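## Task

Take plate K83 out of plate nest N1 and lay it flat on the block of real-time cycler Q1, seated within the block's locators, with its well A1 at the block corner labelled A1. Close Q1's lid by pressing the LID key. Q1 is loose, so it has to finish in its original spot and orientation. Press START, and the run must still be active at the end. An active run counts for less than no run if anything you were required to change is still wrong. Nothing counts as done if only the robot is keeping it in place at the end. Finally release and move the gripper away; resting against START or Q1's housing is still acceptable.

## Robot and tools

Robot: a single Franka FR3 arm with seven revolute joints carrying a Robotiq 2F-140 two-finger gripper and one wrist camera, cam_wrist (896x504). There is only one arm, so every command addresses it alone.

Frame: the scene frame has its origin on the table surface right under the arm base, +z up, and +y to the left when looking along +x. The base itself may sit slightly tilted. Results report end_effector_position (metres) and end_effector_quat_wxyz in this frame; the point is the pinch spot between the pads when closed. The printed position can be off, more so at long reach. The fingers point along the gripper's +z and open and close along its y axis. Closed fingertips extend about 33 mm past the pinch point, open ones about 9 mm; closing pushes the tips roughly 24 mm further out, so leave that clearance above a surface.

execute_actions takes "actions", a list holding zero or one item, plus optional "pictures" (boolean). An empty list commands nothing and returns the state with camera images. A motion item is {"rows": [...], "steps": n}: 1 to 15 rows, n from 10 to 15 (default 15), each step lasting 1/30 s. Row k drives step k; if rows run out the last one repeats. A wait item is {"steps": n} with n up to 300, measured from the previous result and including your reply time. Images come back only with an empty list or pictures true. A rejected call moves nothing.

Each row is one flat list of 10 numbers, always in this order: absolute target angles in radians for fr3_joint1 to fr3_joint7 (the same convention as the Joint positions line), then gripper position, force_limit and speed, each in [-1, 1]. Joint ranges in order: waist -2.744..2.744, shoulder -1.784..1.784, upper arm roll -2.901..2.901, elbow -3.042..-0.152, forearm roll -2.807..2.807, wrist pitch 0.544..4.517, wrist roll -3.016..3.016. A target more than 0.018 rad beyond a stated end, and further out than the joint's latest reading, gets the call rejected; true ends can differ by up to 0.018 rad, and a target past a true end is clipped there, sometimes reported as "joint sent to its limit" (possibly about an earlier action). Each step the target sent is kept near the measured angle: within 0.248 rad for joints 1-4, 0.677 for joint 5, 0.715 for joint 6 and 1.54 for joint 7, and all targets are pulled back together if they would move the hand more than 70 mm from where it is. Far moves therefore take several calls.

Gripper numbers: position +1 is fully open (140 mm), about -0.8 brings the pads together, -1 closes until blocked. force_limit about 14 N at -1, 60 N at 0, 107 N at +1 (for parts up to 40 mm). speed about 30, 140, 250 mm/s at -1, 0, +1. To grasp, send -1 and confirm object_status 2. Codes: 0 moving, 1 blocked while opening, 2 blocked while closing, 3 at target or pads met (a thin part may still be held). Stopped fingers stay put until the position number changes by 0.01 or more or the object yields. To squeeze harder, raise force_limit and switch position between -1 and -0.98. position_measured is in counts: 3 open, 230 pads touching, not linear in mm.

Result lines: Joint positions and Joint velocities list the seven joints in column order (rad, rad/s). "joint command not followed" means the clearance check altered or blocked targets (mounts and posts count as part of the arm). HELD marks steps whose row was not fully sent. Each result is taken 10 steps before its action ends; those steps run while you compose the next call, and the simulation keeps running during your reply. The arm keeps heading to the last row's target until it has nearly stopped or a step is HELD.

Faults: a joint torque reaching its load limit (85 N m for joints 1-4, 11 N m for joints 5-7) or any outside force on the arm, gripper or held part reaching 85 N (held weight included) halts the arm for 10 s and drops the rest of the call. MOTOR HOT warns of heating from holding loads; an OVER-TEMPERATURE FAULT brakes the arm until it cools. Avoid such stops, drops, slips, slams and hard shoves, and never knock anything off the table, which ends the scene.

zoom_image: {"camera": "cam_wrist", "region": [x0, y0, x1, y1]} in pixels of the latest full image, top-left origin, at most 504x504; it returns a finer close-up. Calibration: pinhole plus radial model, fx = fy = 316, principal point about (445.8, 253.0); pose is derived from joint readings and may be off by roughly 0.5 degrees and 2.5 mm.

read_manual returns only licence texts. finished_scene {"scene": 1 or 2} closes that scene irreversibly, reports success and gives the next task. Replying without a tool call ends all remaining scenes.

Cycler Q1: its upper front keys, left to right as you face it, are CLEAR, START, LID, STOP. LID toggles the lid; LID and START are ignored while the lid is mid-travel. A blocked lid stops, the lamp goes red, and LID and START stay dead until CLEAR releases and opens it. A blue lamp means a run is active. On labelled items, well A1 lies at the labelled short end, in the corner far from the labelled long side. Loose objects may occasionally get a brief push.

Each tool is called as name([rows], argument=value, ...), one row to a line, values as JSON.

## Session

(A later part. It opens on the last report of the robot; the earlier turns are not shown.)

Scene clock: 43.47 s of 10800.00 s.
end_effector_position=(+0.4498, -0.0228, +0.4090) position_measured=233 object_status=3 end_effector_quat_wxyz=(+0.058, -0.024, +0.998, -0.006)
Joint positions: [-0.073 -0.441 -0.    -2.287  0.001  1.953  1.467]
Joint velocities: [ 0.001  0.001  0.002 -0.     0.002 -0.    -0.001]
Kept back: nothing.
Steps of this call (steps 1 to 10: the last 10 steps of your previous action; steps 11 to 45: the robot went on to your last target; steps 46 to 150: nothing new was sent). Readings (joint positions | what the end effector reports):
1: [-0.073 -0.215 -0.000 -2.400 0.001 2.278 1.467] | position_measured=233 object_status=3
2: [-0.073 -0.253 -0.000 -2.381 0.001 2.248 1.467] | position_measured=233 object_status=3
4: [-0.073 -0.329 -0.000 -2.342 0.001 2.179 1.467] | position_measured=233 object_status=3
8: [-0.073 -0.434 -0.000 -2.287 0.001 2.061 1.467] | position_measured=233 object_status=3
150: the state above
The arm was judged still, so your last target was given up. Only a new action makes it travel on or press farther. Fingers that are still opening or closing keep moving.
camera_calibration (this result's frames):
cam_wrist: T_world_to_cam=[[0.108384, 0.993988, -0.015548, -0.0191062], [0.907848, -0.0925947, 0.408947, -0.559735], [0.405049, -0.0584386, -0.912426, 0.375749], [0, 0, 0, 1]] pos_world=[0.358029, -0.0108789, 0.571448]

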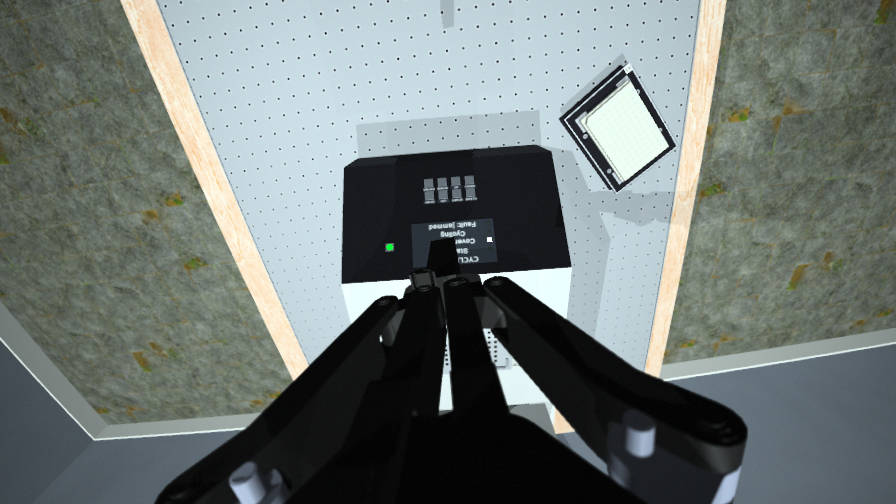

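execute_actions([
  {"rows":[[-0.05,0.2,0,-1.414,0,1.63,1.5,1,0,0]]},
])

execute_actions([
  {"steps":90},
], pictures=true)

zoom_image(camera="cam_wrist", region=[250,60,650,400])

Scene clock: 43.97 s of 10800.00 s.
end_effector_position=(+0.5113, -0.0166, +0.4109) position_measured=204 object_status=0 end_effector_quat_wxyz=(-0.022, -0.028, +0.999, -0.001)
Joint positions: [-0.054 -0.098 -0.001 -1.904  0.     1.752  1.478]
Joint velocities: [ 0.049  2.224  0.005  2.285 -0.001 -0.599  0.052]
Steps of this call (steps 1 to 10: nothing new was sent; steps 11 to 15: the first 5 steps of this action). Readings (joint positions | what the end effector reports):
11: [-0.068 -0.398 -0.002 -2.228 0.000 1.893 1.469] | position_measured=233 object_status=0
12: [-0.063 -0.324 -0.002 -2.144 0.000 1.848 1.472] | position_measured=231 object_status=0
14: [-0.056 -0.174 -0.001 -1.984 0.000 1.778 1.476] | position_measured=212 object_status=0
15: the state above

Scene clock: 46.97 s of 10800.00 s.
end_effector_position=(+0.6209, -0.0185, +0.4641) position_measured=3 object_status=3 end_effector_quat_wxyz=(+0.014, -0.022, +1.000, -0.003)
Joint positions: [-0.051  0.199 -0.    -1.415  0.     1.633  1.493]
Joint velocities: [ 0.    -0.002  0.001 -0.     0.     0.001  0.002]
Kept back: nothing.
Steps of this call (steps 1 to 10: the last 10 steps of your previous action; steps 11 to 30: the robot went on to your last target; steps 31 to 90: nothing new was sent). Readings (joint positions | what the end effector reports):
1: [-0.053 -0.022 -0.000 -1.824 0.000 1.731 1.479] | position_measured=196 object_status=0
2: [-0.052 0.052 -0.000 -1.746 0.000 1.714 1.481] | position_measured=189 object_status=0
4: [-0.052 0.158 -0.000 -1.612 0.000 1.688 1.483] | position_measured=174 object_status=0
8: [-0.051 0.200 -0.000 -1.458 0.000 1.660 1.487] | position_measured=143 object_status=0
90: the state above
The arm was judged still, so your last target was given up. Only a new action makes it travel on or press farther. Fingers that are still opening or closing keep moving.
camera_calibration (this result's frames):
cam_wrist: T_world_to_cam=[[0.111659, 0.993529, -0.0207749, -0.0406321], [0.939867, -0.0987913, 0.32694, -0.719161], [0.322772, -0.0560313, -0.944817, 0.423163], [0, 0, 0, 1]] pos_world=[0.543868, -0.00696734, 0.634089]

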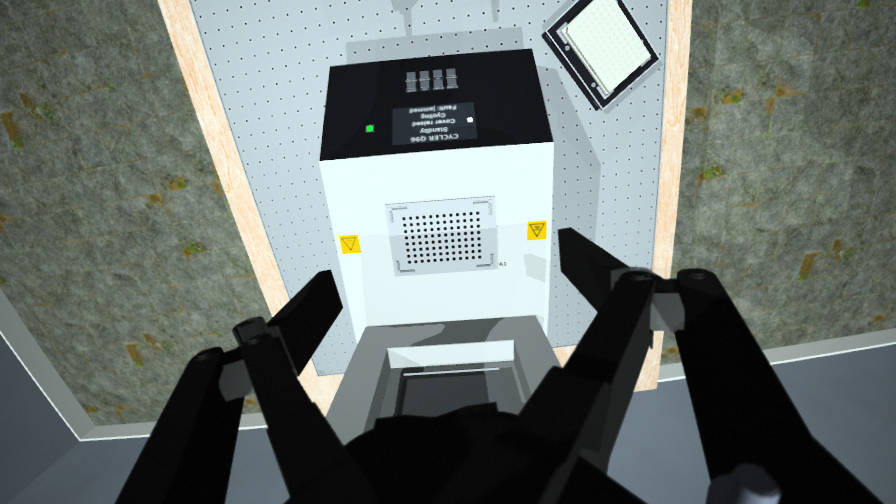

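Region (250, 60, 650, 400) of cam_wrist's 896x504 image, scaled by 1.260, with more detail than that image has; it fills the top 428 rows of this view, and the rest is white.

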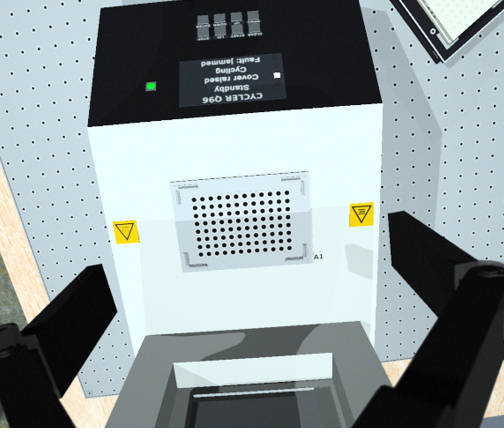

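execute_actions([
  {"rows":[[0.51,-0.2,0,-1.9,0,1.8,1.555,1,0,0]]},
])

execute_actions([
  {"steps":30},
])

execute_actions([
  {"rows":[[0.51,-0.105,0,-2.206,0,2.1,1.555,1,0,0]]},
])

execute_actions([
  {"steps":50},
], pictures=true)

zoom_image(camera="cam_wrist", region=[320,100,600,380])

Scene clock: 69.10 s of 10800.00 s.
end_effector_position=(+0.5866, +0.0514, +0.4718) position_measured=3 object_status=3 end_effector_quat_wxyz=(+0.026, -0.076, +0.997, -0.004)
Joint positions: [ 0.081  0.061 -0.015 -1.58  -0.001  1.684  1.502]
Joint velocities: [ 0.936 -0.922  0.104 -0.921  0.     0.209  0.049]
Steps of this call (steps 1 to 90: nothing new was sent; then 18.97 s passed at rest; steps 91 to 95: the first 5 steps of this action). Readings (joint positions | what the end effector reports):
91: [-0.035 0.180 -0.011 -1.445 -0.001 1.646 1.495] | position_measured=3 object_status=3
92: [-0.011 0.153 -0.016 -1.481 -0.001 1.656 1.497] | position_measured=3 object_status=3
94: [0.048 0.093 -0.017 -1.547 -0.001 1.675 1.500] | position_measured=3 object_status=3
95: the state above

Scene clock: 70.10 s of 10800.00 s.
end_effector_position=(+0.4523, +0.2691, +0.4683) position_measured=3 object_status=3 end_effector_quat_wxyz=(+0.050, -0.274, +0.960, +0.008)
Joint positions: [ 0.51  -0.198  0.001 -1.898 -0.     1.796  1.545]
Joint velocities: [-0.001 -0.     0.001  0.     0.     0.003  0.011]
Kept back: nothing.
Steps of this call (steps 1 to 10: the last 10 steps of your previous action; steps 11 to 30: the robot went on to your last target). Readings (joint positions | what the end effector reports):
1: [0.114 0.029 -0.013 -1.613 -0.001 1.693 1.504] | position_measured=3 object_status=3
2: [0.149 -0.003 -0.011 -1.646 -0.001 1.701 1.505] | position_measured=3 object_status=3
4: [0.221 -0.061 -0.008 -1.710 -0.001 1.716 1.509] | position_measured=3 object_status=3
8: [0.374 -0.139 -0.003 -1.810 -0.001 1.744 1.516] | position_measured=3 object_status=3
30: the state above

Scene clock: 70.27 s of 10800.00 s.
end_effector_position=(+0.4420, +0.2621, +0.3820) position_measured=3 object_status=3 end_effector_quat_wxyz=(+0.013, -0.274, +0.962, -0.002)
Joint positions: [ 0.51  -0.16   0.001 -2.057 -0.     1.916  1.545]
Joint velocities: [ 0.     0.422 -0.001 -1.095  0.001  0.651 -0.001]
Steps of this call (steps 1 to 5: the first 5 steps of this action). Readings (joint positions | what the end effector reports):
1: [0.510 -0.201 0.001 -1.918 -0.000 1.822 1.545] | position_measured=3 object_status=3
2: [0.510 -0.196 0.001 -1.949 -0.000 1.848 1.545] | position_measured=3 object_status=3
4: [0.510 -0.174 0.001 -2.019 -0.000 1.892 1.545] | position_measured=3 object_status=3
5: the state above

Scene clock: 71.93 s of 10800.00 s.
end_effector_position=(+0.4365, +0.2579, +0.2983) position_measured=3 object_status=3 end_effector_quat_wxyz=(+0.001, -0.273, +0.962, -0.005)
Joint positions: [ 0.51  -0.104  0.001 -2.207 -0.     2.097  1.548]
Joint velocities: [-0.     0.001  0.     0.    -0.001 -0.001 -0.001]
Kept back: nothing.
Steps of this call (steps 1 to 10: the last 10 steps of your previous action; steps 11 to 30: the robot went on to your last target; steps 31 to 50: nothing new was sent). Readings (joint positions | what the end effector reports):
1: [0.510 -0.146 0.001 -2.095 -0.000 1.943 1.546] | position_measured=3 object_status=3
2: [0.510 -0.132 0.001 -2.132 -0.000 1.969 1.546] | position_measured=3 object_status=3
4: [0.510 -0.106 0.001 -2.182 -0.000 2.008 1.546] | position_measured=3 object_status=3
8: [0.510 -0.097 0.001 -2.207 -0.000 2.053 1.547] | position_measured=3 object_status=3
50: the state above
The arm was judged still, so your last target was given up. Only a new action makes it travel on or press farther. Fingers that are still opening or closing keep moving.
camera_calibration (this result's frames):
cam_wrist: T_world_to_cam=[[-0.386415, 0.9219, -0.0279945, -0.0601153], [0.876683, 0.376553, 0.29939, -0.551176], [0.286549, 0.0911462, -0.95372, 0.321973], [0, 0, 0, 1]] pos_world=[0.367717, 0.233621, 0.470405]

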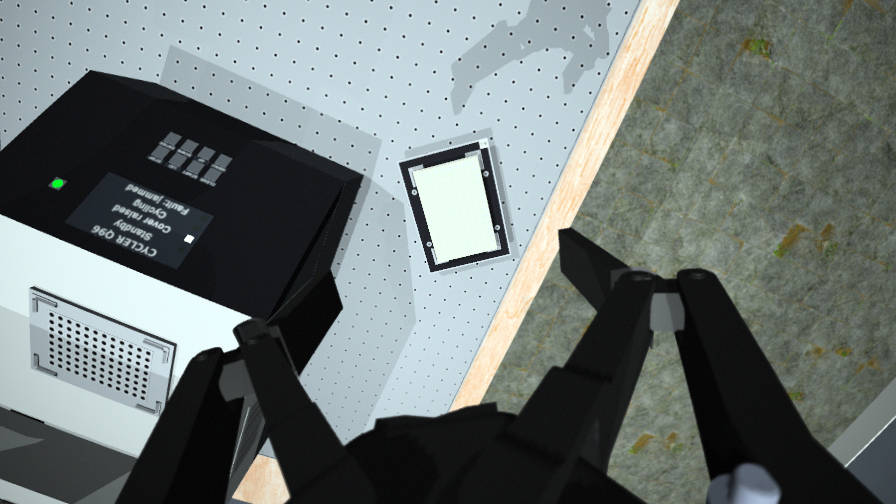

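Region (320, 100, 600, 380) of cam_wrist's 896x504 image, scaled by 1.800, with more detail than that image has.

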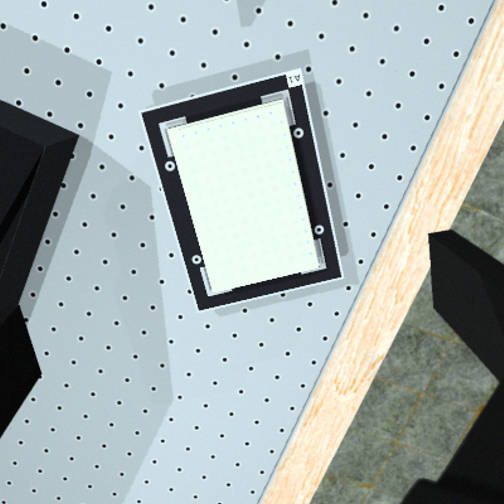

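execute_actions([
  {"rows":[[0.523,-0.105,0,-2.206,0,2.1,-1.67,0.55,0,0]]},
])

execute_actions([
  {"steps":120},
])

execute_actions([
  {"rows":[[0.523,0.173,0,-2.393,0,2.566,-1.677,0.55,0,0]]},
])

execute_actions([
  {"steps":60},
], pictures=true)

Scene clock: 72.80 s of 10800.00 s.
end_effector_position=(+0.4344, +0.2619, +0.2984) position_measured=32 object_status=0 end_effector_quat_wxyz=(-0.001, -0.616, +0.788, -0.005)
Joint positions: [ 0.52  -0.104 -0.    -2.207 -0.     2.097  0.783]
Joint velocities: [ 0.027 -0.    -0.001 -0.     0.001  0.001 -4.57 ]
Steps of this call (steps 1 to 21: nothing new was sent; steps 22 to 26: the first 5 steps of this action). Readings (joint positions | what the end effector reports):
22: [0.512 -0.104 0.000 -2.207 -0.000 2.097 1.412] | position_measured=3 object_status=0
23: [0.515 -0.104 -0.000 -2.207 -0.000 2.097 1.255] | position_measured=9 object_status=0
25: [0.519 -0.104 -0.000 -2.207 -0.000 2.097 0.940] | position_measured=24 object_status=0
26: the state above

Scene clock: 76.80 s of 10800.00 s.
end_effector_position=(+0.4341, +0.2625, +0.2984) position_measured=59 object_status=3 end_effector_quat_wxyz=(+0.005, +0.950, +0.311, +0.001)
Joint positions: [ 0.522 -0.104 -0.    -2.207 -0.     2.097 -1.663]
Joint velocities: [ 0.    -0.001  0.001  0.    -0.002 -0.001  0.001]
Kept back: nothing.
Steps of this call (steps 1 to 10: the last 10 steps of your previous action; steps 11 to 75: the robot went on to your last target; steps 76 to 120: nothing new was sent). Readings (joint positions | what the end effector reports):
1: [0.521 -0.104 -0.000 -2.207 -0.000 2.097 0.626] | position_measured=39 object_status=0
2: [0.521 -0.104 -0.000 -2.207 -0.000 2.097 0.468] | position_measured=47 object_status=0
4: [0.522 -0.104 -0.000 -2.207 -0.000 2.097 0.154] | position_measured=59 object_status=0
8: [0.522 -0.104 -0.000 -2.207 -0.000 2.097 -0.455] | position_measured=59 object_status=0
120: the state above
The arm was judged still, so your last target was given up. Only a new action makes it travel on or press farther. Fingers that are still opening or closing keep moving.

Scene clock: 76.97 s of 10800.00 s.
end_effector_position=(+0.4284, +0.2582, +0.2115) position_measured=59 object_status=3 end_effector_quat_wxyz=(+0.010, +0.950, +0.311, -0.020)
Joint positions: [ 0.522  0.022 -0.    -2.29  -0.     2.263 -1.663]
Joint velocities: [-0.001  1.019  0.001 -0.639  0.001  0.998 -0.005]
Steps of this call (steps 1 to 5: the first 5 steps of this action). Readings (joint positions | what the end effector reports):
1: [0.522 -0.095 -0.000 -2.215 -0.000 2.129 -1.663] | position_measured=59 object_status=3
2: [0.522 -0.073 -0.000 -2.230 -0.000 2.164 -1.663] | position_measured=59 object_status=3
4: [0.522 -0.012 -0.000 -2.268 -0.000 2.228 -1.663] | position_measured=59 object_status=3
5: the state above

Scene clock: 78.97 s of 10800.00 s.
end_effector_position=(+0.4284, +0.2571, +0.1182) position_measured=59 object_status=3 end_effector_quat_wxyz=(+0.005, +0.949, +0.314, +0.001)
Joint positions: [ 0.522  0.174 -0.    -2.394 -0.     2.563 -1.67 ]
Joint velocities: [ 0.001  0.    -0.001  0.001  0.     0.     0.   ]
Kept back: nothing.
Steps of this call (steps 1 to 10: the last 10 steps of your previous action; steps 11 to 45: the robot went on to your last target; steps 46 to 60: nothing new was sent). Readings (joint positions | what the end effector reports):
1: [0.522 0.057 -0.000 -2.312 -0.000 2.302 -1.664] | position_measured=59 object_status=3
2: [0.522 0.093 -0.000 -2.336 -0.000 2.348 -1.664] | position_measured=59 object_status=3
4: [0.522 0.151 -0.000 -2.376 -0.000 2.415 -1.666] | position_measured=59 object_status=3
8: [0.522 0.179 -0.000 -2.397 -0.000 2.491 -1.667] | position_measured=59 object_status=3
60: the state above
The arm was judged still, so your last target was given up. Only a new action makes it travel on or press farther. Fingers that are still opening or closing keep moving.
camera_calibration (this result's frames):
cam_wrist: T_world_to_cam=[[0.465467, -0.885027, -0.00827554, 0.0297805], [-0.843273, -0.446308, 0.299499, 0.458542], [-0.268758, -0.132428, -0.954061, 0.448052], [0, 0, 0, 1]] pos_world=[0.493232, 0.290342, 0.290383]

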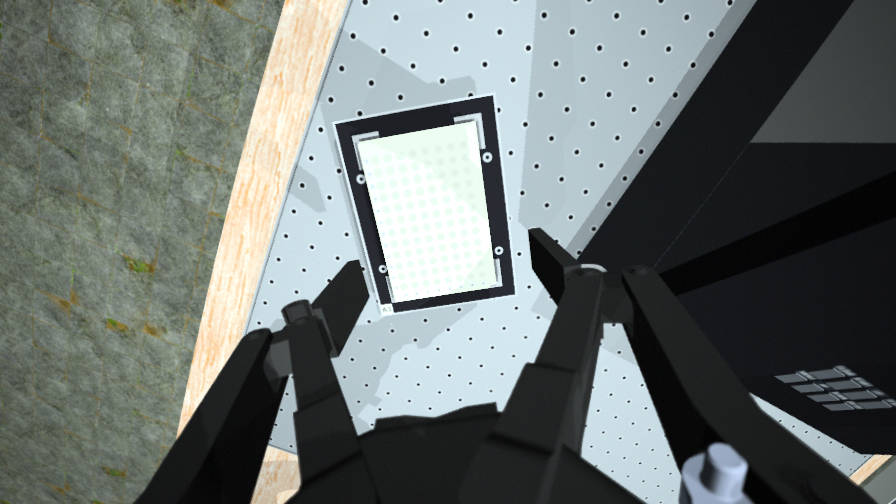

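execute_actions([
  {"rows":[[0.544,0.254,0,-2.299,0,2.553,-1.66,0.55,0,0]]},
])

execute_actions([
  {"steps":30},
])

execute_actions([
  {"rows":[[0.544,0.333,0,-2.298,0,2.631,-1.66,0.55,0,0]]},
])

execute_actions([
  {"steps":40},
], pictures=true)

Scene clock: 80.07 s of 10800.00 s.
end_effector_position=(+0.4461, +0.2787, +0.1125) position_measured=59 object_status=3 end_effector_quat_wxyz=(+0.004, +0.947, +0.322, +0.005)
Joint positions: [ 0.54   0.243 -0.    -2.313 -0.     2.559 -1.669]
Joint velocities: [ 0.06   0.157  0.012  0.155  0.    -0.011  0.007]
Steps of this call (steps 1 to 28: nothing new was sent; steps 29 to 33: the first 5 steps of this action). Readings (joint positions | what the end effector reports):
29: [0.525 0.189 -0.002 -2.374 -0.000 2.559 -1.670] | position_measured=59 object_status=3
30: [0.530 0.211 -0.002 -2.347 -0.000 2.559 -1.670] | position_measured=59 object_status=3
32: [0.538 0.236 -0.001 -2.319 -0.000 2.559 -1.669] | position_measured=59 object_status=3
33: the state above

Scene clock: 81.07 s of 10800.00 s.
end_effector_position=(+0.4481, +0.2819, +0.1116) position_measured=59 object_status=3 end_effector_quat_wxyz=(+0.004, +0.946, +0.323, +0.005)
Joint positions: [ 0.543  0.252 -0.    -2.301 -0.     2.556 -1.667]
Joint velocities: [-0.     0.001  0.    -0.001  0.002  0.001  0.   ]
Kept back: nothing.
Steps of this call (steps 1 to 10: the last 10 steps of your previous action; steps 11 to 30: the robot went on to your last target). Readings (joint positions | what the end effector reports):
1: [0.542 0.247 -0.000 -2.309 -0.000 2.558 -1.669] | position_measured=59 object_status=3
2: [0.543 0.249 -0.000 -2.306 -0.000 2.558 -1.668] | position_measured=59 object_status=3
4: [0.543 0.252 -0.000 -2.303 -0.000 2.557 -1.668] | position_measured=59 object_status=3
8: [0.543 0.252 -0.000 -2.301 -0.000 2.557 -1.668] | position_measured=59 object_status=3
30: the state above
The arm was judged still, so your last target was given up. Only a new action makes it travel on or press farther. Fingers that are still opening or closing keep moving.

Scene clock: 81.23 s of 10800.00 s.
end_effector_position=(+0.4424, +0.2780, +0.0792) position_measured=59 object_status=3 end_effector_quat_wxyz=(+0.007, +0.946, +0.323, -0.007)
Joint positions: [ 0.543  0.323 -0.    -2.298 -0.     2.601 -1.667]
Joint velocities: [-0.     0.245 -0.001 -0.061 -0.     0.129 -0.001]
Steps of this call (steps 1 to 5: the first 5 steps of this action). Readings (joint positions | what the end effector reports):
1: [0.543 0.263 -0.000 -2.296 -0.000 2.569 -1.667] | position_measured=59 object_status=3
2: [0.543 0.282 -0.000 -2.293 -0.000 2.581 -1.667] | position_measured=59 object_status=3
4: [0.543 0.313 -0.000 -2.296 -0.000 2.596 -1.667] | position_measured=59 object_status=3
5: the state above

Scene clock: 82.57 s of 10800.00 s.
end_effector_position=(+0.4458, +0.2801, +0.0752) position_measured=59 object_status=3 end_effector_quat_wxyz=(+0.005, +0.946, +0.323, +0.000)
Joint positions: [ 0.543  0.334 -0.    -2.3   -0.     2.628 -1.667]
Joint velocities: [ 0.     0.001 -0.     0.     0.001  0.    -0.001]
Kept back: nothing.
Steps of this call (steps 1 to 10: the last 10 steps of your previous action; steps 11 to 30: the robot went on to your last target; steps 31 to 40: nothing new was sent). Readings (joint positions | what the end effector reports):
1: [0.543 0.329 -0.000 -2.300 -0.000 2.605 -1.667] | position_measured=59 object_status=3
2: [0.543 0.333 -0.000 -2.300 -0.000 2.608 -1.667] | position_measured=59 object_status=3
4: [0.543 0.334 -0.000 -2.300 -0.000 2.614 -1.667] | position_measured=59 object_status=3
8: [0.543 0.334 -0.000 -2.300 -0.000 2.622 -1.667] | position_measured=59 object_status=3
40: the state above
The arm was judged still, so your last target was given up. Only a new action makes it travel on or press farther. Fingers that are still opening or closing keep moving.
camera_calibration (this result's frames):
cam_wrist: T_world_to_cam=[[0.480947, -0.876712, -0.00812827, 0.0324048], [-0.835152, -0.460931, 0.300106, 0.496765], [-0.266853, -0.137547, -0.953871, 0.4153], [0, 0, 0, 1]] pos_world=[0.510113, 0.314507, 0.247324]

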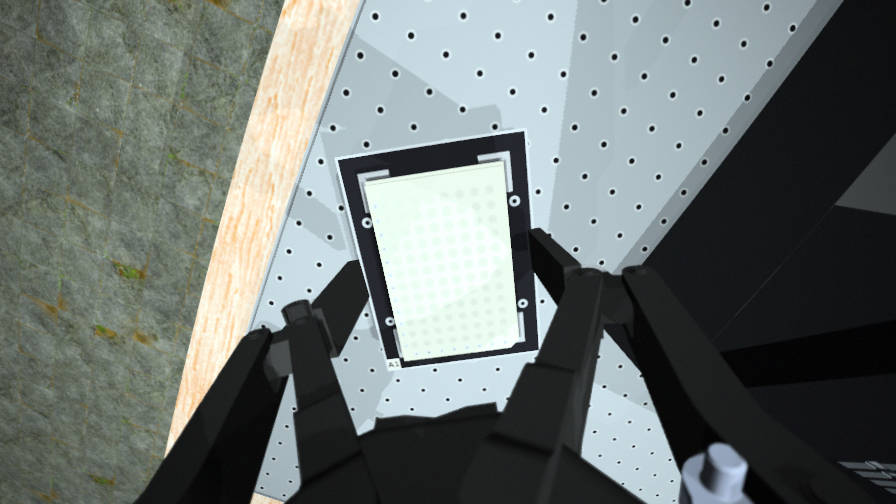

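execute_actions([
  {"rows":[[0.544,0.392,0,-2.292,0,2.684,-1.66,0.55,0,0]]},
])

execute_actions([
  {"steps":30},
])

execute_actions([
  {"rows":[[0.544,0.392,0,-2.292,0,2.684,-1.66,-1,-0.3,-0.7]]},
])

execute_actions([
  {"steps":40},
], pictures=true)

Scene clock: 83.20 s of 10800.00 s.
end_effector_position=(+0.4506, +0.2828, +0.0629) position_measured=59 object_status=3 end_effector_quat_wxyz=(+0.004, +0.946, +0.323, +0.005)
Joint positions: [ 0.543  0.371 -0.    -2.288  0.     2.662 -1.668]
Joint velocities: [-0.     0.066  0.     0.023  0.001  0.092 -0.004]
Steps of this call (steps 1 to 14: nothing new was sent; steps 15 to 19: the first 5 steps of this action). Readings (joint positions | what the end effector reports):
15: [0.543 0.342 -0.000 -2.296 -0.000 2.637 -1.667] | position_measured=59 object_status=3
16: [0.543 0.355 -0.000 -2.292 -0.000 2.646 -1.667] | position_measured=59 object_status=3
18: [0.543 0.367 -0.000 -2.290 0.000 2.657 -1.668] | position_measured=59 object_status=3
19: the state above

Scene clock: 84.20 s of 10800.00 s.
end_effector_position=(+0.4511, +0.2831, +0.0631) position_measured=59 object_status=3 end_effector_quat_wxyz=(+0.004, +0.946, +0.324, +0.006)
Joint positions: [ 0.543  0.371 -0.    -2.288  0.     2.664 -1.67 ]
Joint velocities: [ 0.001 -0.001 -0.    -0.    -0.     0.001  0.002]
Kept back: nothing.
Steps of this call (steps 1 to 10: the last 10 steps of your previous action; steps 11 to 15: the robot went on to your last target; steps 16 to 30: nothing new was sent). Readings (joint positions | what the end effector reports):
1: [0.543 0.370 -0.000 -2.288 0.000 2.663 -1.668] | position_measured=59 object_status=3
2: [0.543 0.371 -0.000 -2.288 0.000 2.663 -1.668] | position_measured=59 object_status=3
4: [0.543 0.371 -0.000 -2.288 0.000 2.663 -1.669] | position_measured=59 object_status=3
8: [0.543 0.371 -0.000 -2.288 0.000 2.663 -1.669] | position_measured=59 object_status=3
30: the state above
The arm was judged still, so your last target was given up. Only a new action makes it travel on or press farther. Fingers that are still opening or closing keep moving.

Scene clock: 84.37 s of 10800.00 s.
end_effector_position=(+0.4489, +0.2872, +0.0654) position_measured=72 object_status=0 end_effector_quat_wxyz=(+0.003, +0.944, +0.329, +0.006)
Joint positions: [ 0.547  0.365  0.004 -2.288  0.001  2.659 -1.673]
Joint velocities: [ 0.024 -0.032  0.027  0.     0.    -0.022 -0.011]
Steps of this call (steps 1 to 5: the first 5 steps of this action). Readings (joint positions | what the end effector reports):
1: [0.543 0.370 0.000 -2.288 0.001 2.663 -1.670] | position_measured=59 object_status=0
2: [0.544 0.369 0.001 -2.288 0.001 2.662 -1.671] | position_measured=62 object_status=0
4: [0.546 0.366 0.003 -2.288 0.001 2.660 -1.672] | position_measured=69 object_status=0
5: the state above

Scene clock: 85.70 s of 10800.00 s.
end_effector_position=(+0.4542, +0.2858, +0.0690) position_measured=103 object_status=2 end_effector_quat_wxyz=(+0.002, +0.948, +0.319, +0.010)
Joint positions: [ 0.543  0.361  0.    -2.285  0.004  2.66  -1.663]
Joint velocities: [ 0.     0.001 -0.001 -0.001 -0.     0.001  0.002]
Kept back: nothing.
Steps of this call (steps 1 to 10: the last 10 steps of your previous action; steps 11 to 30: the robot went on to your last target; steps 31 to 40: nothing new was sent). Readings (joint positions | what the end effector reports):
1: [0.547 0.364 0.005 -2.288 0.001 2.658 -1.674] | position_measured=76 object_status=0
2: [0.548 0.364 0.005 -2.288 0.001 2.658 -1.674] | position_measured=79 object_status=0
4: [0.546 0.363 0.003 -2.286 0.002 2.660 -1.671] | position_measured=86 object_status=0
8: [0.543 0.361 0.000 -2.285 0.003 2.661 -1.665] | position_measured=99 object_status=0
40: the state above
The arm was judged still, so your last target was given up. Only a new action makes it travel on or press farther. Fingers that are still opening or closing keep moving.
camera_calibration (this result's frames):
cam_wrist: T_world_to_cam=[[0.47481, -0.880015, -0.0113801, 0.0372192], [-0.843233, -0.458592, 0.280449, 0.512654], [-0.252018, -0.123564, -0.959801, 0.402115], [0, 0, 0, 1]] pos_world=[0.515955, 0.317539, 0.2426]

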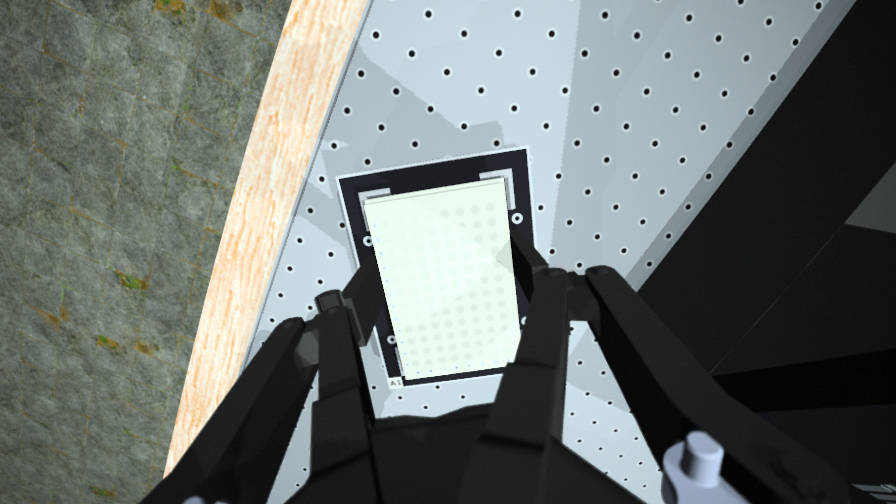

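execute_actions([
  {"rows":[[0.544,0.34,0,-2.29,0,2.64,-1.66,-1,-0.3,-0.7],[0.544,0.32,0,-2.29,0,2.62,-1.66,-1,-0.3,-0.7],[0.544,0.3,0,-2.29,0,2.6,-1.66,-1,-0.3,-0.7],[0.544,0.26,0,-2.29,0,2.55,-1.66,-1,-0.3,-0.7]]},
])

execute_actions([
  {"rows":[[0.544,-0.15,0,-1.9,0,1.75,-1.66,-1,-0.3,-0.7]]},
])

execute_actions([
  {"steps":60},
])

execute_actions([
  {"rows":[[-0.076,0.2,0,-1.45,0,1.65,-0.011,-1,-0.3,-0.7]]},
])

execute_actions([
  {"steps":60},
])

execute_actions([
  {"rows":[[-0.076,0.347,0,-1.535,0,1.882,-0.011,-1,-0.3,-0.7]]},
])

execute_actions([
  {"steps":60},
], pictures=true)

Scene clock: 86.63 s of 10800.00 s.
end_effector_position=(+0.4545, +0.2854, +0.0938) position_measured=104 object_status=2 end_effector_quat_wxyz=(+0.001, +0.948, +0.319, +0.012)
Joint positions: [ 0.543  0.301 -0.001 -2.293  0.003  2.612 -1.662]
Joint velocities: [ 0.001 -0.557 -0.     0.022 -0.001 -0.356  0.001]
Steps of this call (steps 1 to 23: nothing new was sent; steps 24 to 28: the first 5 steps of this action). Readings (joint positions | what the end effector reports):
24: [0.543 0.357 -0.000 -2.287 0.003 2.657 -1.662] | position_measured=103 object_status=2
25: [0.543 0.349 -0.001 -2.289 0.003 2.651 -1.662] | position_measured=104 object_status=2
27: [0.543 0.321 -0.001 -2.293 0.003 2.626 -1.662] | position_measured=104 object_status=2
28: the state above

Scene clock: 87.13 s of 10800.00 s.
end_effector_position=(+0.4708, +0.2973, +0.2000) position_measured=104 object_status=2 end_effector_quat_wxyz=(+0.002, +0.948, +0.319, +0.008)
Joint positions: [ 0.543  0.15  -0.001 -2.168  0.003  2.327 -1.662]
Joint velocities: [-0.    -0.822  0.     0.828  0.    -1.087 -0.001]
Steps of this call (steps 1 to 10: the last 10 steps of your previous action; steps 11 to 15: the first 5 steps of this action). Readings (joint positions | what the end effector reports):
11: [0.543 0.251 -0.001 -2.275 0.003 2.513 -1.662] | position_measured=104 object_status=2
12: [0.543 0.231 -0.001 -2.252 0.003 2.460 -1.662] | position_measured=104 object_status=2
14: [0.543 0.178 -0.001 -2.197 0.003 2.367 -1.662] | position_measured=104 object_status=2
15: the state above

Scene clock: 89.13 s of 10800.00 s.
end_effector_position=(+0.4335, +0.2771, +0.4381) position_measured=104 object_status=2 end_effector_quat_wxyz=(+0.002, +0.947, +0.320, +0.005)
Joint positions: [ 0.543 -0.151 -0.001 -1.899  0.003  1.753 -1.662]
Joint velocities: [ 0.    -0.001  0.001 -0.     0.001 -0.     0.001]
Kept back: nothing.
Steps of this call (steps 1 to 10: the last 10 steps of your previous action; steps 11 to 45: the robot went on to your last target; steps 46 to 60: nothing new was sent). Readings (joint positions | what the end effector reports):
1: [0.543 0.123 -0.001 -2.140 0.003 2.292 -1.662] | position_measured=104 object_status=2
2: [0.543 0.096 -0.001 -2.113 0.003 2.259 -1.662] | position_measured=104 object_status=2
4: [0.543 0.041 -0.001 -2.064 0.003 2.193 -1.662] | position_measured=104 object_status=2
8: [0.543 -0.067 -0.001 -1.970 0.003 2.042 -1.662] | position_measured=104 object_status=2
60: the state above
The arm was judged still, so your last target was given up. Only a new action makes it travel on or press farther. Fingers that are still opening or closing keep moving.

Scene clock: 89.30 s of 10800.00 s.
end_effector_position=(+0.5067, +0.2374, +0.4375) position_measured=104 object_status=2 end_effector_quat_wxyz=(+0.003, +0.996, +0.093, +0.001)
Joint positions: [ 0.396  0.003  0.016 -1.723  0.004  1.72  -1.327]
Joint velocities: [-0.924  0.933 -0.079  0.939  0.001 -0.095  1.757]
Steps of this call (steps 1 to 5: the first 5 steps of this action). Readings (joint positions | what the end effector reports):
1: [0.521 -0.129 0.012 -1.868 0.003 1.741 -1.595] | position_measured=104 object_status=2
2: [0.492 -0.096 0.017 -1.827 0.004 1.736 -1.522] | position_measured=104 object_status=2
4: [0.428 -0.029 0.017 -1.757 0.004 1.725 -1.388] | position_measured=104 object_status=2
5: the state above

Scene clock: 91.30 s of 10800.00 s.
end_effector_position=(+0.6170, -0.0342, +0.4483) position_measured=104 object_status=2 end_effector_quat_wxyz=(-0.002, +0.694, -0.720, +0.006)
Joint positions: [-0.076  0.199 -0.001 -1.452  0.     1.653 -0.021]
Joint velocities: [ 0.     0.    -0.001 -0.001 -0.001  0.001  0.012]
Kept back: nothing.
Steps of this call (steps 1 to 10: the last 10 steps of your previous action; steps 11 to 60: the robot went on to your last target). Readings (joint positions | what the end effector reports):
1: [0.364 0.034 0.015 -1.691 0.004 1.716 -1.270] | position_measured=104 object_status=2
2: [0.331 0.060 0.014 -1.661 0.004 1.711 -1.215] | position_measured=104 object_status=2
4: [0.266 0.101 0.012 -1.609 0.004 1.704 -1.111] | position_measured=104 object_status=2
8: [0.132 0.150 0.008 -1.539 0.004 1.692 -0.927] | position_measured=104 object_status=2
60: the state above

Scene clock: 91.47 s of 10800.00 s.
end_effector_position=(+0.6391, -0.0359, +0.3804) position_measured=104 object_status=2 end_effector_quat_wxyz=(+0.005, +0.693, -0.720, -0.002)
Joint positions: [-0.076  0.286 -0.001 -1.499  0.     1.765 -0.021]
Joint velocities: [-0.001  0.744 -0.    -0.407  0.     0.691  0.01 ]
Steps of this call (steps 1 to 5: the first 5 steps of this action). Readings (joint positions | what the end effector reports):
1: [-0.076 0.204 -0.001 -1.455 0.000 1.673 -0.021] | position_measured=104 object_status=2
2: [-0.076 0.219 -0.001 -1.462 0.000 1.697 -0.021] | position_measured=104 object_status=2
4: [-0.076 0.262 -0.001 -1.485 0.000 1.741 -0.021] | position_measured=104 object_status=2
5: the state above

Scene clock: 93.47 s of 10800.00 s.
end_effector_position=(+0.6590, -0.0373, +0.3325) position_measured=104 object_status=2 end_effector_quat_wxyz=(+0.000, +0.692, -0.721, +0.003)
Joint positions: [-0.076  0.347 -0.001 -1.536  0.     1.879 -0.018]
Joint velocities: [-0.    -0.     0.    -0.001  0.     0.001 -0.   ]
Kept back: nothing.
Steps of this call (steps 1 to 10: the last 10 steps of your previous action; steps 11 to 30: the robot went on to your last target; steps 31 to 60: nothing new was sent). Readings (joint positions | what the end effector reports):
1: [-0.076 0.310 -0.001 -1.512 0.000 1.786 -0.020] | position_measured=104 object_status=2
2: [-0.076 0.330 -0.001 -1.523 0.000 1.801 -0.020] | position_measured=104 object_status=2
4: [-0.076 0.354 -0.001 -1.538 0.000 1.824 -0.020] | position_measured=104 object_status=2
8: [-0.076 0.357 -0.001 -1.541 0.000 1.852 -0.019] | position_measured=104 object_status=2
60: the state above
The arm was judged still, so your last target was given up. Only a new action makes it travel on or press farther. Fingers that are still opening or closing keep moving.
camera_calibration (this result's frames):
cam_wrist: T_world_to_cam=[[-0.98049, 0.195182, -0.0232942, 0.66176], [0.179779, 0.938351, 0.295259, -0.163674], [0.0794874, 0.28531, -0.955133, 0.461917], [0, 0, 0, 1]] pos_world=[0.641558, -0.10737, 0.504934]

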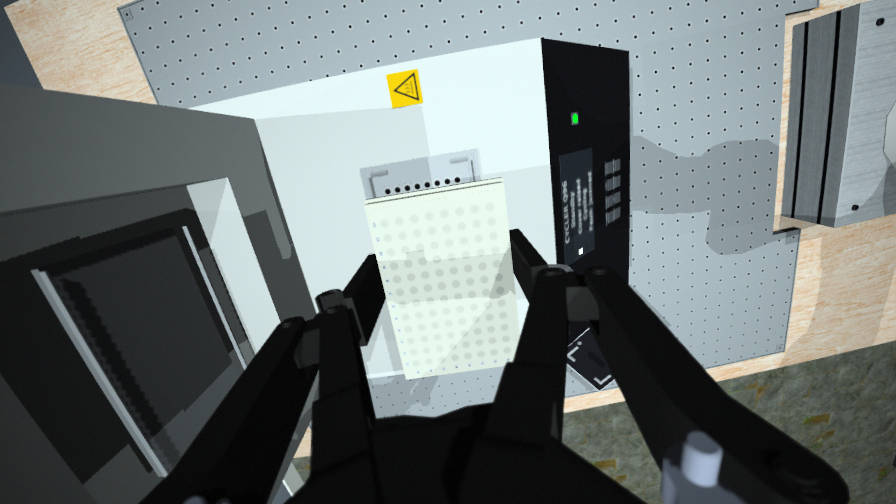

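execute_actions([
  {"rows":[[-0.093,0.436,0,-1.549,0,1.985,-0.028,-1,-0.3,-0.7]]},
])

execute_actions([
  {"steps":50},
], pictures=true)

zoom_image(camera="cam_wrist", region=[320,120,580,400])

Scene clock: 94.27 s of 10800.00 s.
end_effector_position=(+0.6678, -0.0462, +0.2839) position_measured=104 object_status=2 end_effector_quat_wxyz=(+0.006, +0.689, -0.725, -0.004)
Joint positions: [-0.089  0.422  0.001 -1.545  0.     1.944 -0.019]
Joint velocities: [-0.059  0.372 -0.013 -0.15  -0.001  0.2   -0.009]
Steps of this call (steps 1 to 19: nothing new was sent; steps 20 to 24: the first 5 steps of this action). Readings (joint positions | what the end effector reports):
20: [-0.078 0.356 0.001 -1.533 0.000 1.895 -0.018] | position_measured=104 object_status=2
21: [-0.081 0.373 0.001 -1.532 0.000 1.913 -0.018] | position_measured=104 object_status=2
23: [-0.087 0.408 0.001 -1.540 0.000 1.936 -0.019] | position_measured=104 object_status=2
24: the state above

Scene clock: 95.93 s of 10800.00 s.
end_effector_position=(+0.6754, -0.0495, +0.2744) position_measured=104 object_status=2 end_effector_quat_wxyz=(+0.001, +0.688, -0.726, +0.003)
Joint positions: [-0.093  0.437 -0.    -1.551  0.     1.982 -0.021]
Joint velocities: [-0.     0.001 -0.001 -0.001  0.001 -0.     0.   ]
Kept back: nothing.
Steps of this call (steps 1 to 10: the last 10 steps of your previous action; steps 11 to 30: the robot went on to your last target; steps 31 to 50: nothing new was sent). Readings (joint positions | what the end effector reports):
1: [-0.091 0.432 0.000 -1.549 0.000 1.950 -0.019] | position_measured=104 object_status=2
2: [-0.092 0.439 -0.000 -1.552 0.000 1.954 -0.020] | position_measured=104 object_status=2
4: [-0.093 0.444 -0.000 -1.554 0.000 1.962 -0.020] | position_measured=104 object_status=2
8: [-0.093 0.439 -0.000 -1.552 0.000 1.973 -0.020] | position_measured=104 object_status=2
50: the state above
The arm was judged still, so your last target was given up. Only a new action makes it travel on or press farther. Fingers that are still opening or closing keep moving.
camera_calibration (this result's frames):
cam_wrist: T_world_to_cam=[[-0.97799, 0.207488, -0.0220145, 0.677529], [0.19191, 0.935905, 0.295384, -0.146361], [0.0818921, 0.284658, -0.955125, 0.407001], [0, 0, 0, 1]] pos_world=[0.657375, -0.119455, 0.446885]

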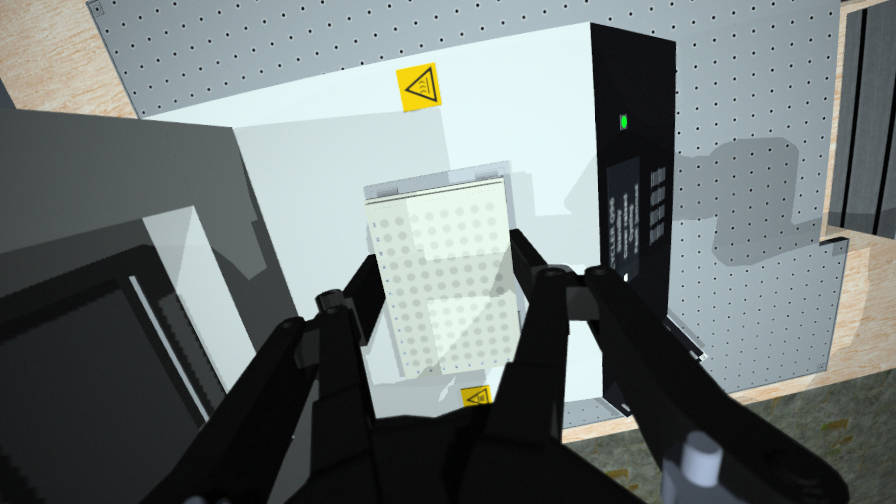

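Region (320, 120, 580, 400) of cam_wrist's 896x504 image, scaled by 1.800, with more detail than that image has; it fills the left 468 columns of this view, and the rest is white.

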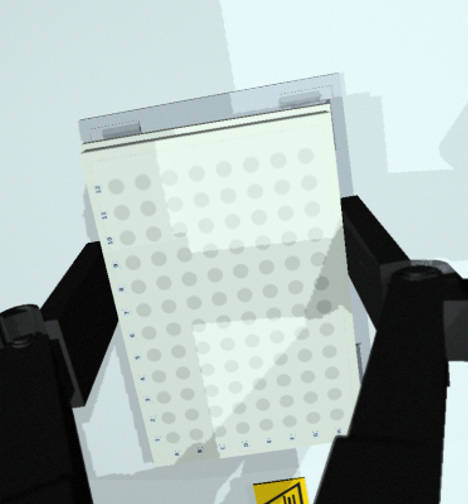

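execute_actions([
  {"rows":[[-0.089,0.438,0,-1.56,0,2.01,-0.035,-1,-0.3,-0.7],[-0.089,0.438,0,-1.565,0,2.022,-0.035,-1,-0.3,-0.7],[-0.089,0.439,0,-1.57,0,2.022,-0.035,-1,-0.3,-0.7],[-0.089,0.44,0,-1.576,0,2.022,-0.035,-1,-0.3,-0.7],[-0.089,0.44,0,-1.582,0,2.022,-0.035,-1,-0.3,-0.7]]},
])

execute_actions([
  {"steps":40},
], pictures=true)

zoom_image(camera="cam_wrist", region=[320,120,580,400])

Scene clock: 97.63 s of 10800.00 s.
end_effector_position=(+0.6759, -0.0481, +0.2683) position_measured=104 object_status=2 end_effector_quat_wxyz=(-0.001, +0.690, -0.724, +0.005)
Joint positions: [-0.091  0.437 -0.    -1.568  0.     2.004 -0.024]
Joint velocities: [ 0.011  0.007  0.    -0.151  0.001  0.086 -0.015]
Steps of this call (steps 1 to 46: nothing new was sent; steps 47 to 51: the first 5 steps of this action). Readings (joint positions | what the end effector reports):
47: [-0.093 0.437 -0.000 -1.552 0.000 1.985 -0.022] | position_measured=104 object_status=2
48: [-0.092 0.437 -0.000 -1.555 0.000 1.991 -0.023] | position_measured=104 object_status=2
50: [-0.091 0.437 -0.000 -1.563 0.000 2.001 -0.024] | position_measured=104 object_status=2
51: the state above

Scene clock: 98.97 s of 10800.00 s.
end_effector_position=(+0.6749, -0.0477, +0.2613) position_measured=104 object_status=2 end_effector_quat_wxyz=(-0.001, +0.691, -0.722, +0.004)
Joint positions: [-0.09   0.44  -0.    -1.581  0.     2.019 -0.028]
Joint velocities: [-0.001  0.    -0.     0.001 -0.     0.001 -0.001]
Kept back: nothing.
Steps of this call (steps 1 to 10: the last 10 steps of your previous action; steps 11 to 30: the robot went on to your last target; steps 31 to 40: nothing new was sent). Readings (joint positions | what the end effector reports):
1: [-0.090 0.438 -0.000 -1.572 0.000 2.007 -0.025] | position_measured=104 object_status=2
2: [-0.090 0.438 -0.000 -1.575 0.000 2.009 -0.025] | position_measured=104 object_status=2
4: [-0.090 0.440 -0.000 -1.579 0.000 2.011 -0.026] | position_measured=104 object_status=2
8: [-0.090 0.440 -0.000 -1.580 0.000 2.015 -0.027] | position_measured=104 object_status=2
40: the state above
The arm was judged still, so your last target was given up. Only a new action makes it travel on or press farther. Fingers that are still opening or closing keep moving.
camera_calibration (this result's frames):
cam_wrist: T_world_to_cam=[[-0.979867, 0.197985, -0.0257594, 0.678092], [0.181714, 0.937821, 0.295758, -0.137231], [0.0827132, 0.285122, -0.954916, 0.393443], [0, 0, 0, 1]] pos_world=[0.656833, -0.117733, 0.433759]

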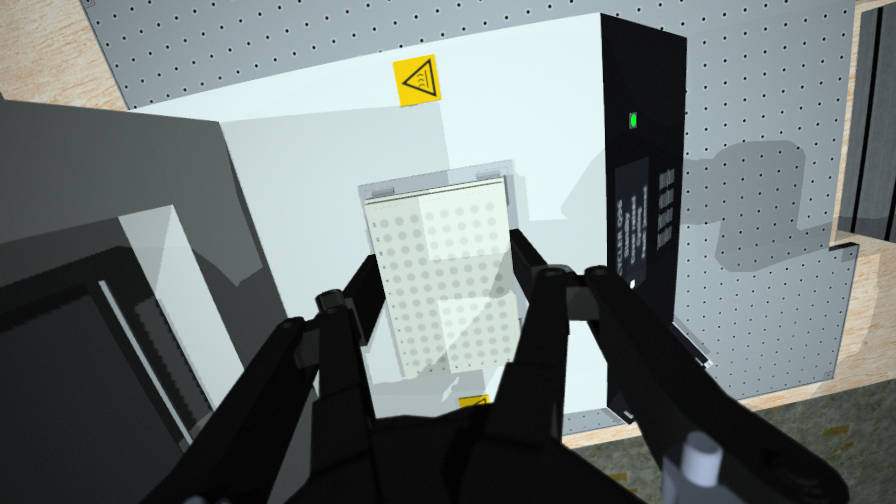

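Region (320, 120, 580, 400) of cam_wrist's 896x504 image, scaled by 1.800, with more detail than that image has; it fills the left 468 columns of this view, and the rest is white.

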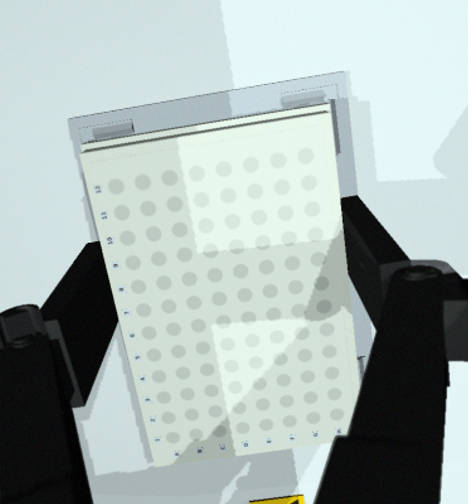

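execute_actions([
  {"rows":[[-0.088,0.442,0,-1.588,0,2.04,-0.012,-1,-0.3,-0.7],[-0.088,0.444,0,-1.592,0,2.052,-0.012,-1,-0.3,-0.7],[-0.088,0.446,0,-1.597,0,2.052,-0.012,-1,-0.3,-0.7],[-0.088,0.448,0,-1.604,0,2.052,-0.012,-1,-0.3,-0.7]]},
])

execute_actions([
  {"steps":40},
], pictures=true)

zoom_image(camera="cam_wrist", region=[320,120,580,400])

Scene clock: 99.63 s of 10800.00 s.
end_effector_position=(+0.6748, -0.0473, +0.2551) position_measured=104 object_status=2 end_effector_quat_wxyz=(-0.002, +0.690, -0.724, +0.005)
Joint positions: [-0.089  0.443 -0.    -1.594  0.     2.037 -0.024]
Joint velocities: [ 0.003  0.048  0.    -0.101  0.     0.07   0.016]
Steps of this call (steps 1 to 15: nothing new was sent; steps 16 to 20: the first 5 steps of this action). Readings (joint positions | what the end effector reports):
16: [-0.090 0.440 -0.000 -1.582 0.000 2.021 -0.027] | position_measured=104 object_status=2
17: [-0.090 0.440 -0.000 -1.584 0.000 2.026 -0.027] | position_measured=104 object_status=2
19: [-0.090 0.441 -0.000 -1.590 0.000 2.034 -0.025] | position_measured=104 object_status=2
20: the state above

Scene clock: 100.97 s of 10800.00 s.
end_effector_position=(+0.6743, -0.0471, +0.2489) position_measured=104 object_status=2 end_effector_quat_wxyz=(-0.001, +0.688, -0.725, +0.005)
Joint positions: [-0.089  0.448 -0.    -1.602  0.     2.049 -0.019]
Joint velocities: [-0.001 -0.    -0.001  0.002 -0.002  0.     0.   ]
Kept back: nothing.
Steps of this call (steps 1 to 10: the last 10 steps of your previous action; steps 11 to 30: the robot went on to your last target; steps 31 to 40: nothing new was sent). Readings (joint positions | what the end effector reports):
1: [-0.089 0.444 -0.000 -1.597 0.000 2.039 -0.024] | position_measured=104 object_status=2
2: [-0.089 0.446 -0.000 -1.599 0.000 2.040 -0.023] | position_measured=104 object_status=2
4: [-0.089 0.448 -0.000 -1.601 0.000 2.043 -0.023] | position_measured=104 object_status=2
8: [-0.089 0.448 -0.000 -1.602 0.000 2.047 -0.021] | position_measured=104 object_status=2
40: the state above
The arm was judged still, so your last target was given up. Only a new action makes it travel on or press farther. Fingers that are still opening or closing keep moving.
camera_calibration (this result's frames):
cam_wrist: T_world_to_cam=[[-0.978116, 0.206323, -0.0268433, 0.676599], [0.18937, 0.936247, 0.295942, -0.139313], [0.0861917, 0.284382, -0.954829, 0.378992], [0, 0, 0, 1]] pos_world=[0.655508, -0.116945, 0.421263]

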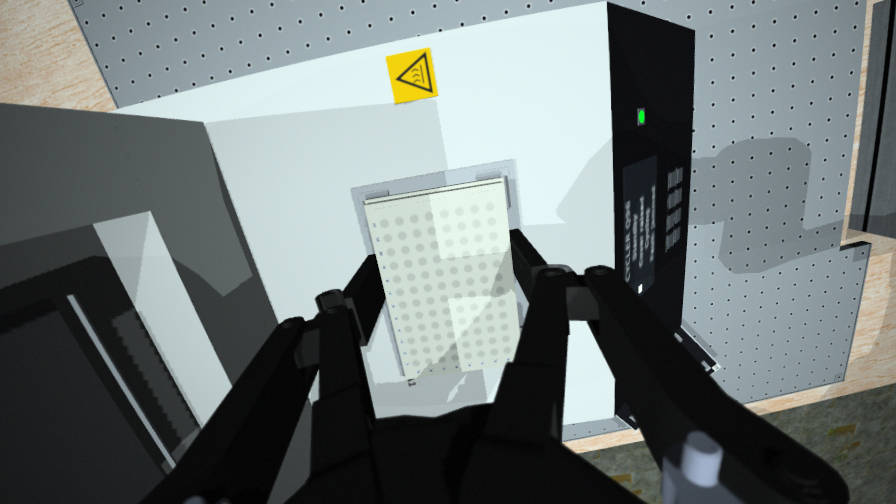

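Region (320, 120, 580, 400) of cam_wrist's 896x504 image, scaled by 1.800, with more detail than that image has; it fills the left 468 columns of this view, and the rest is white.

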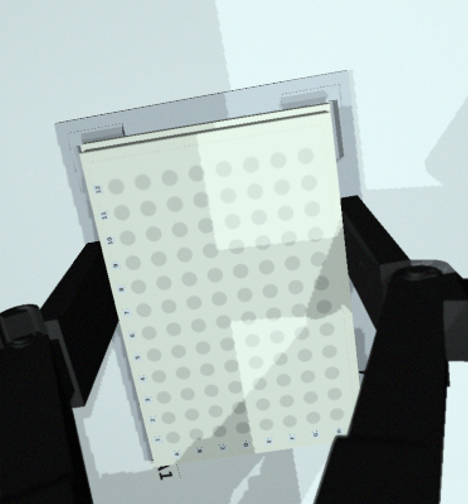

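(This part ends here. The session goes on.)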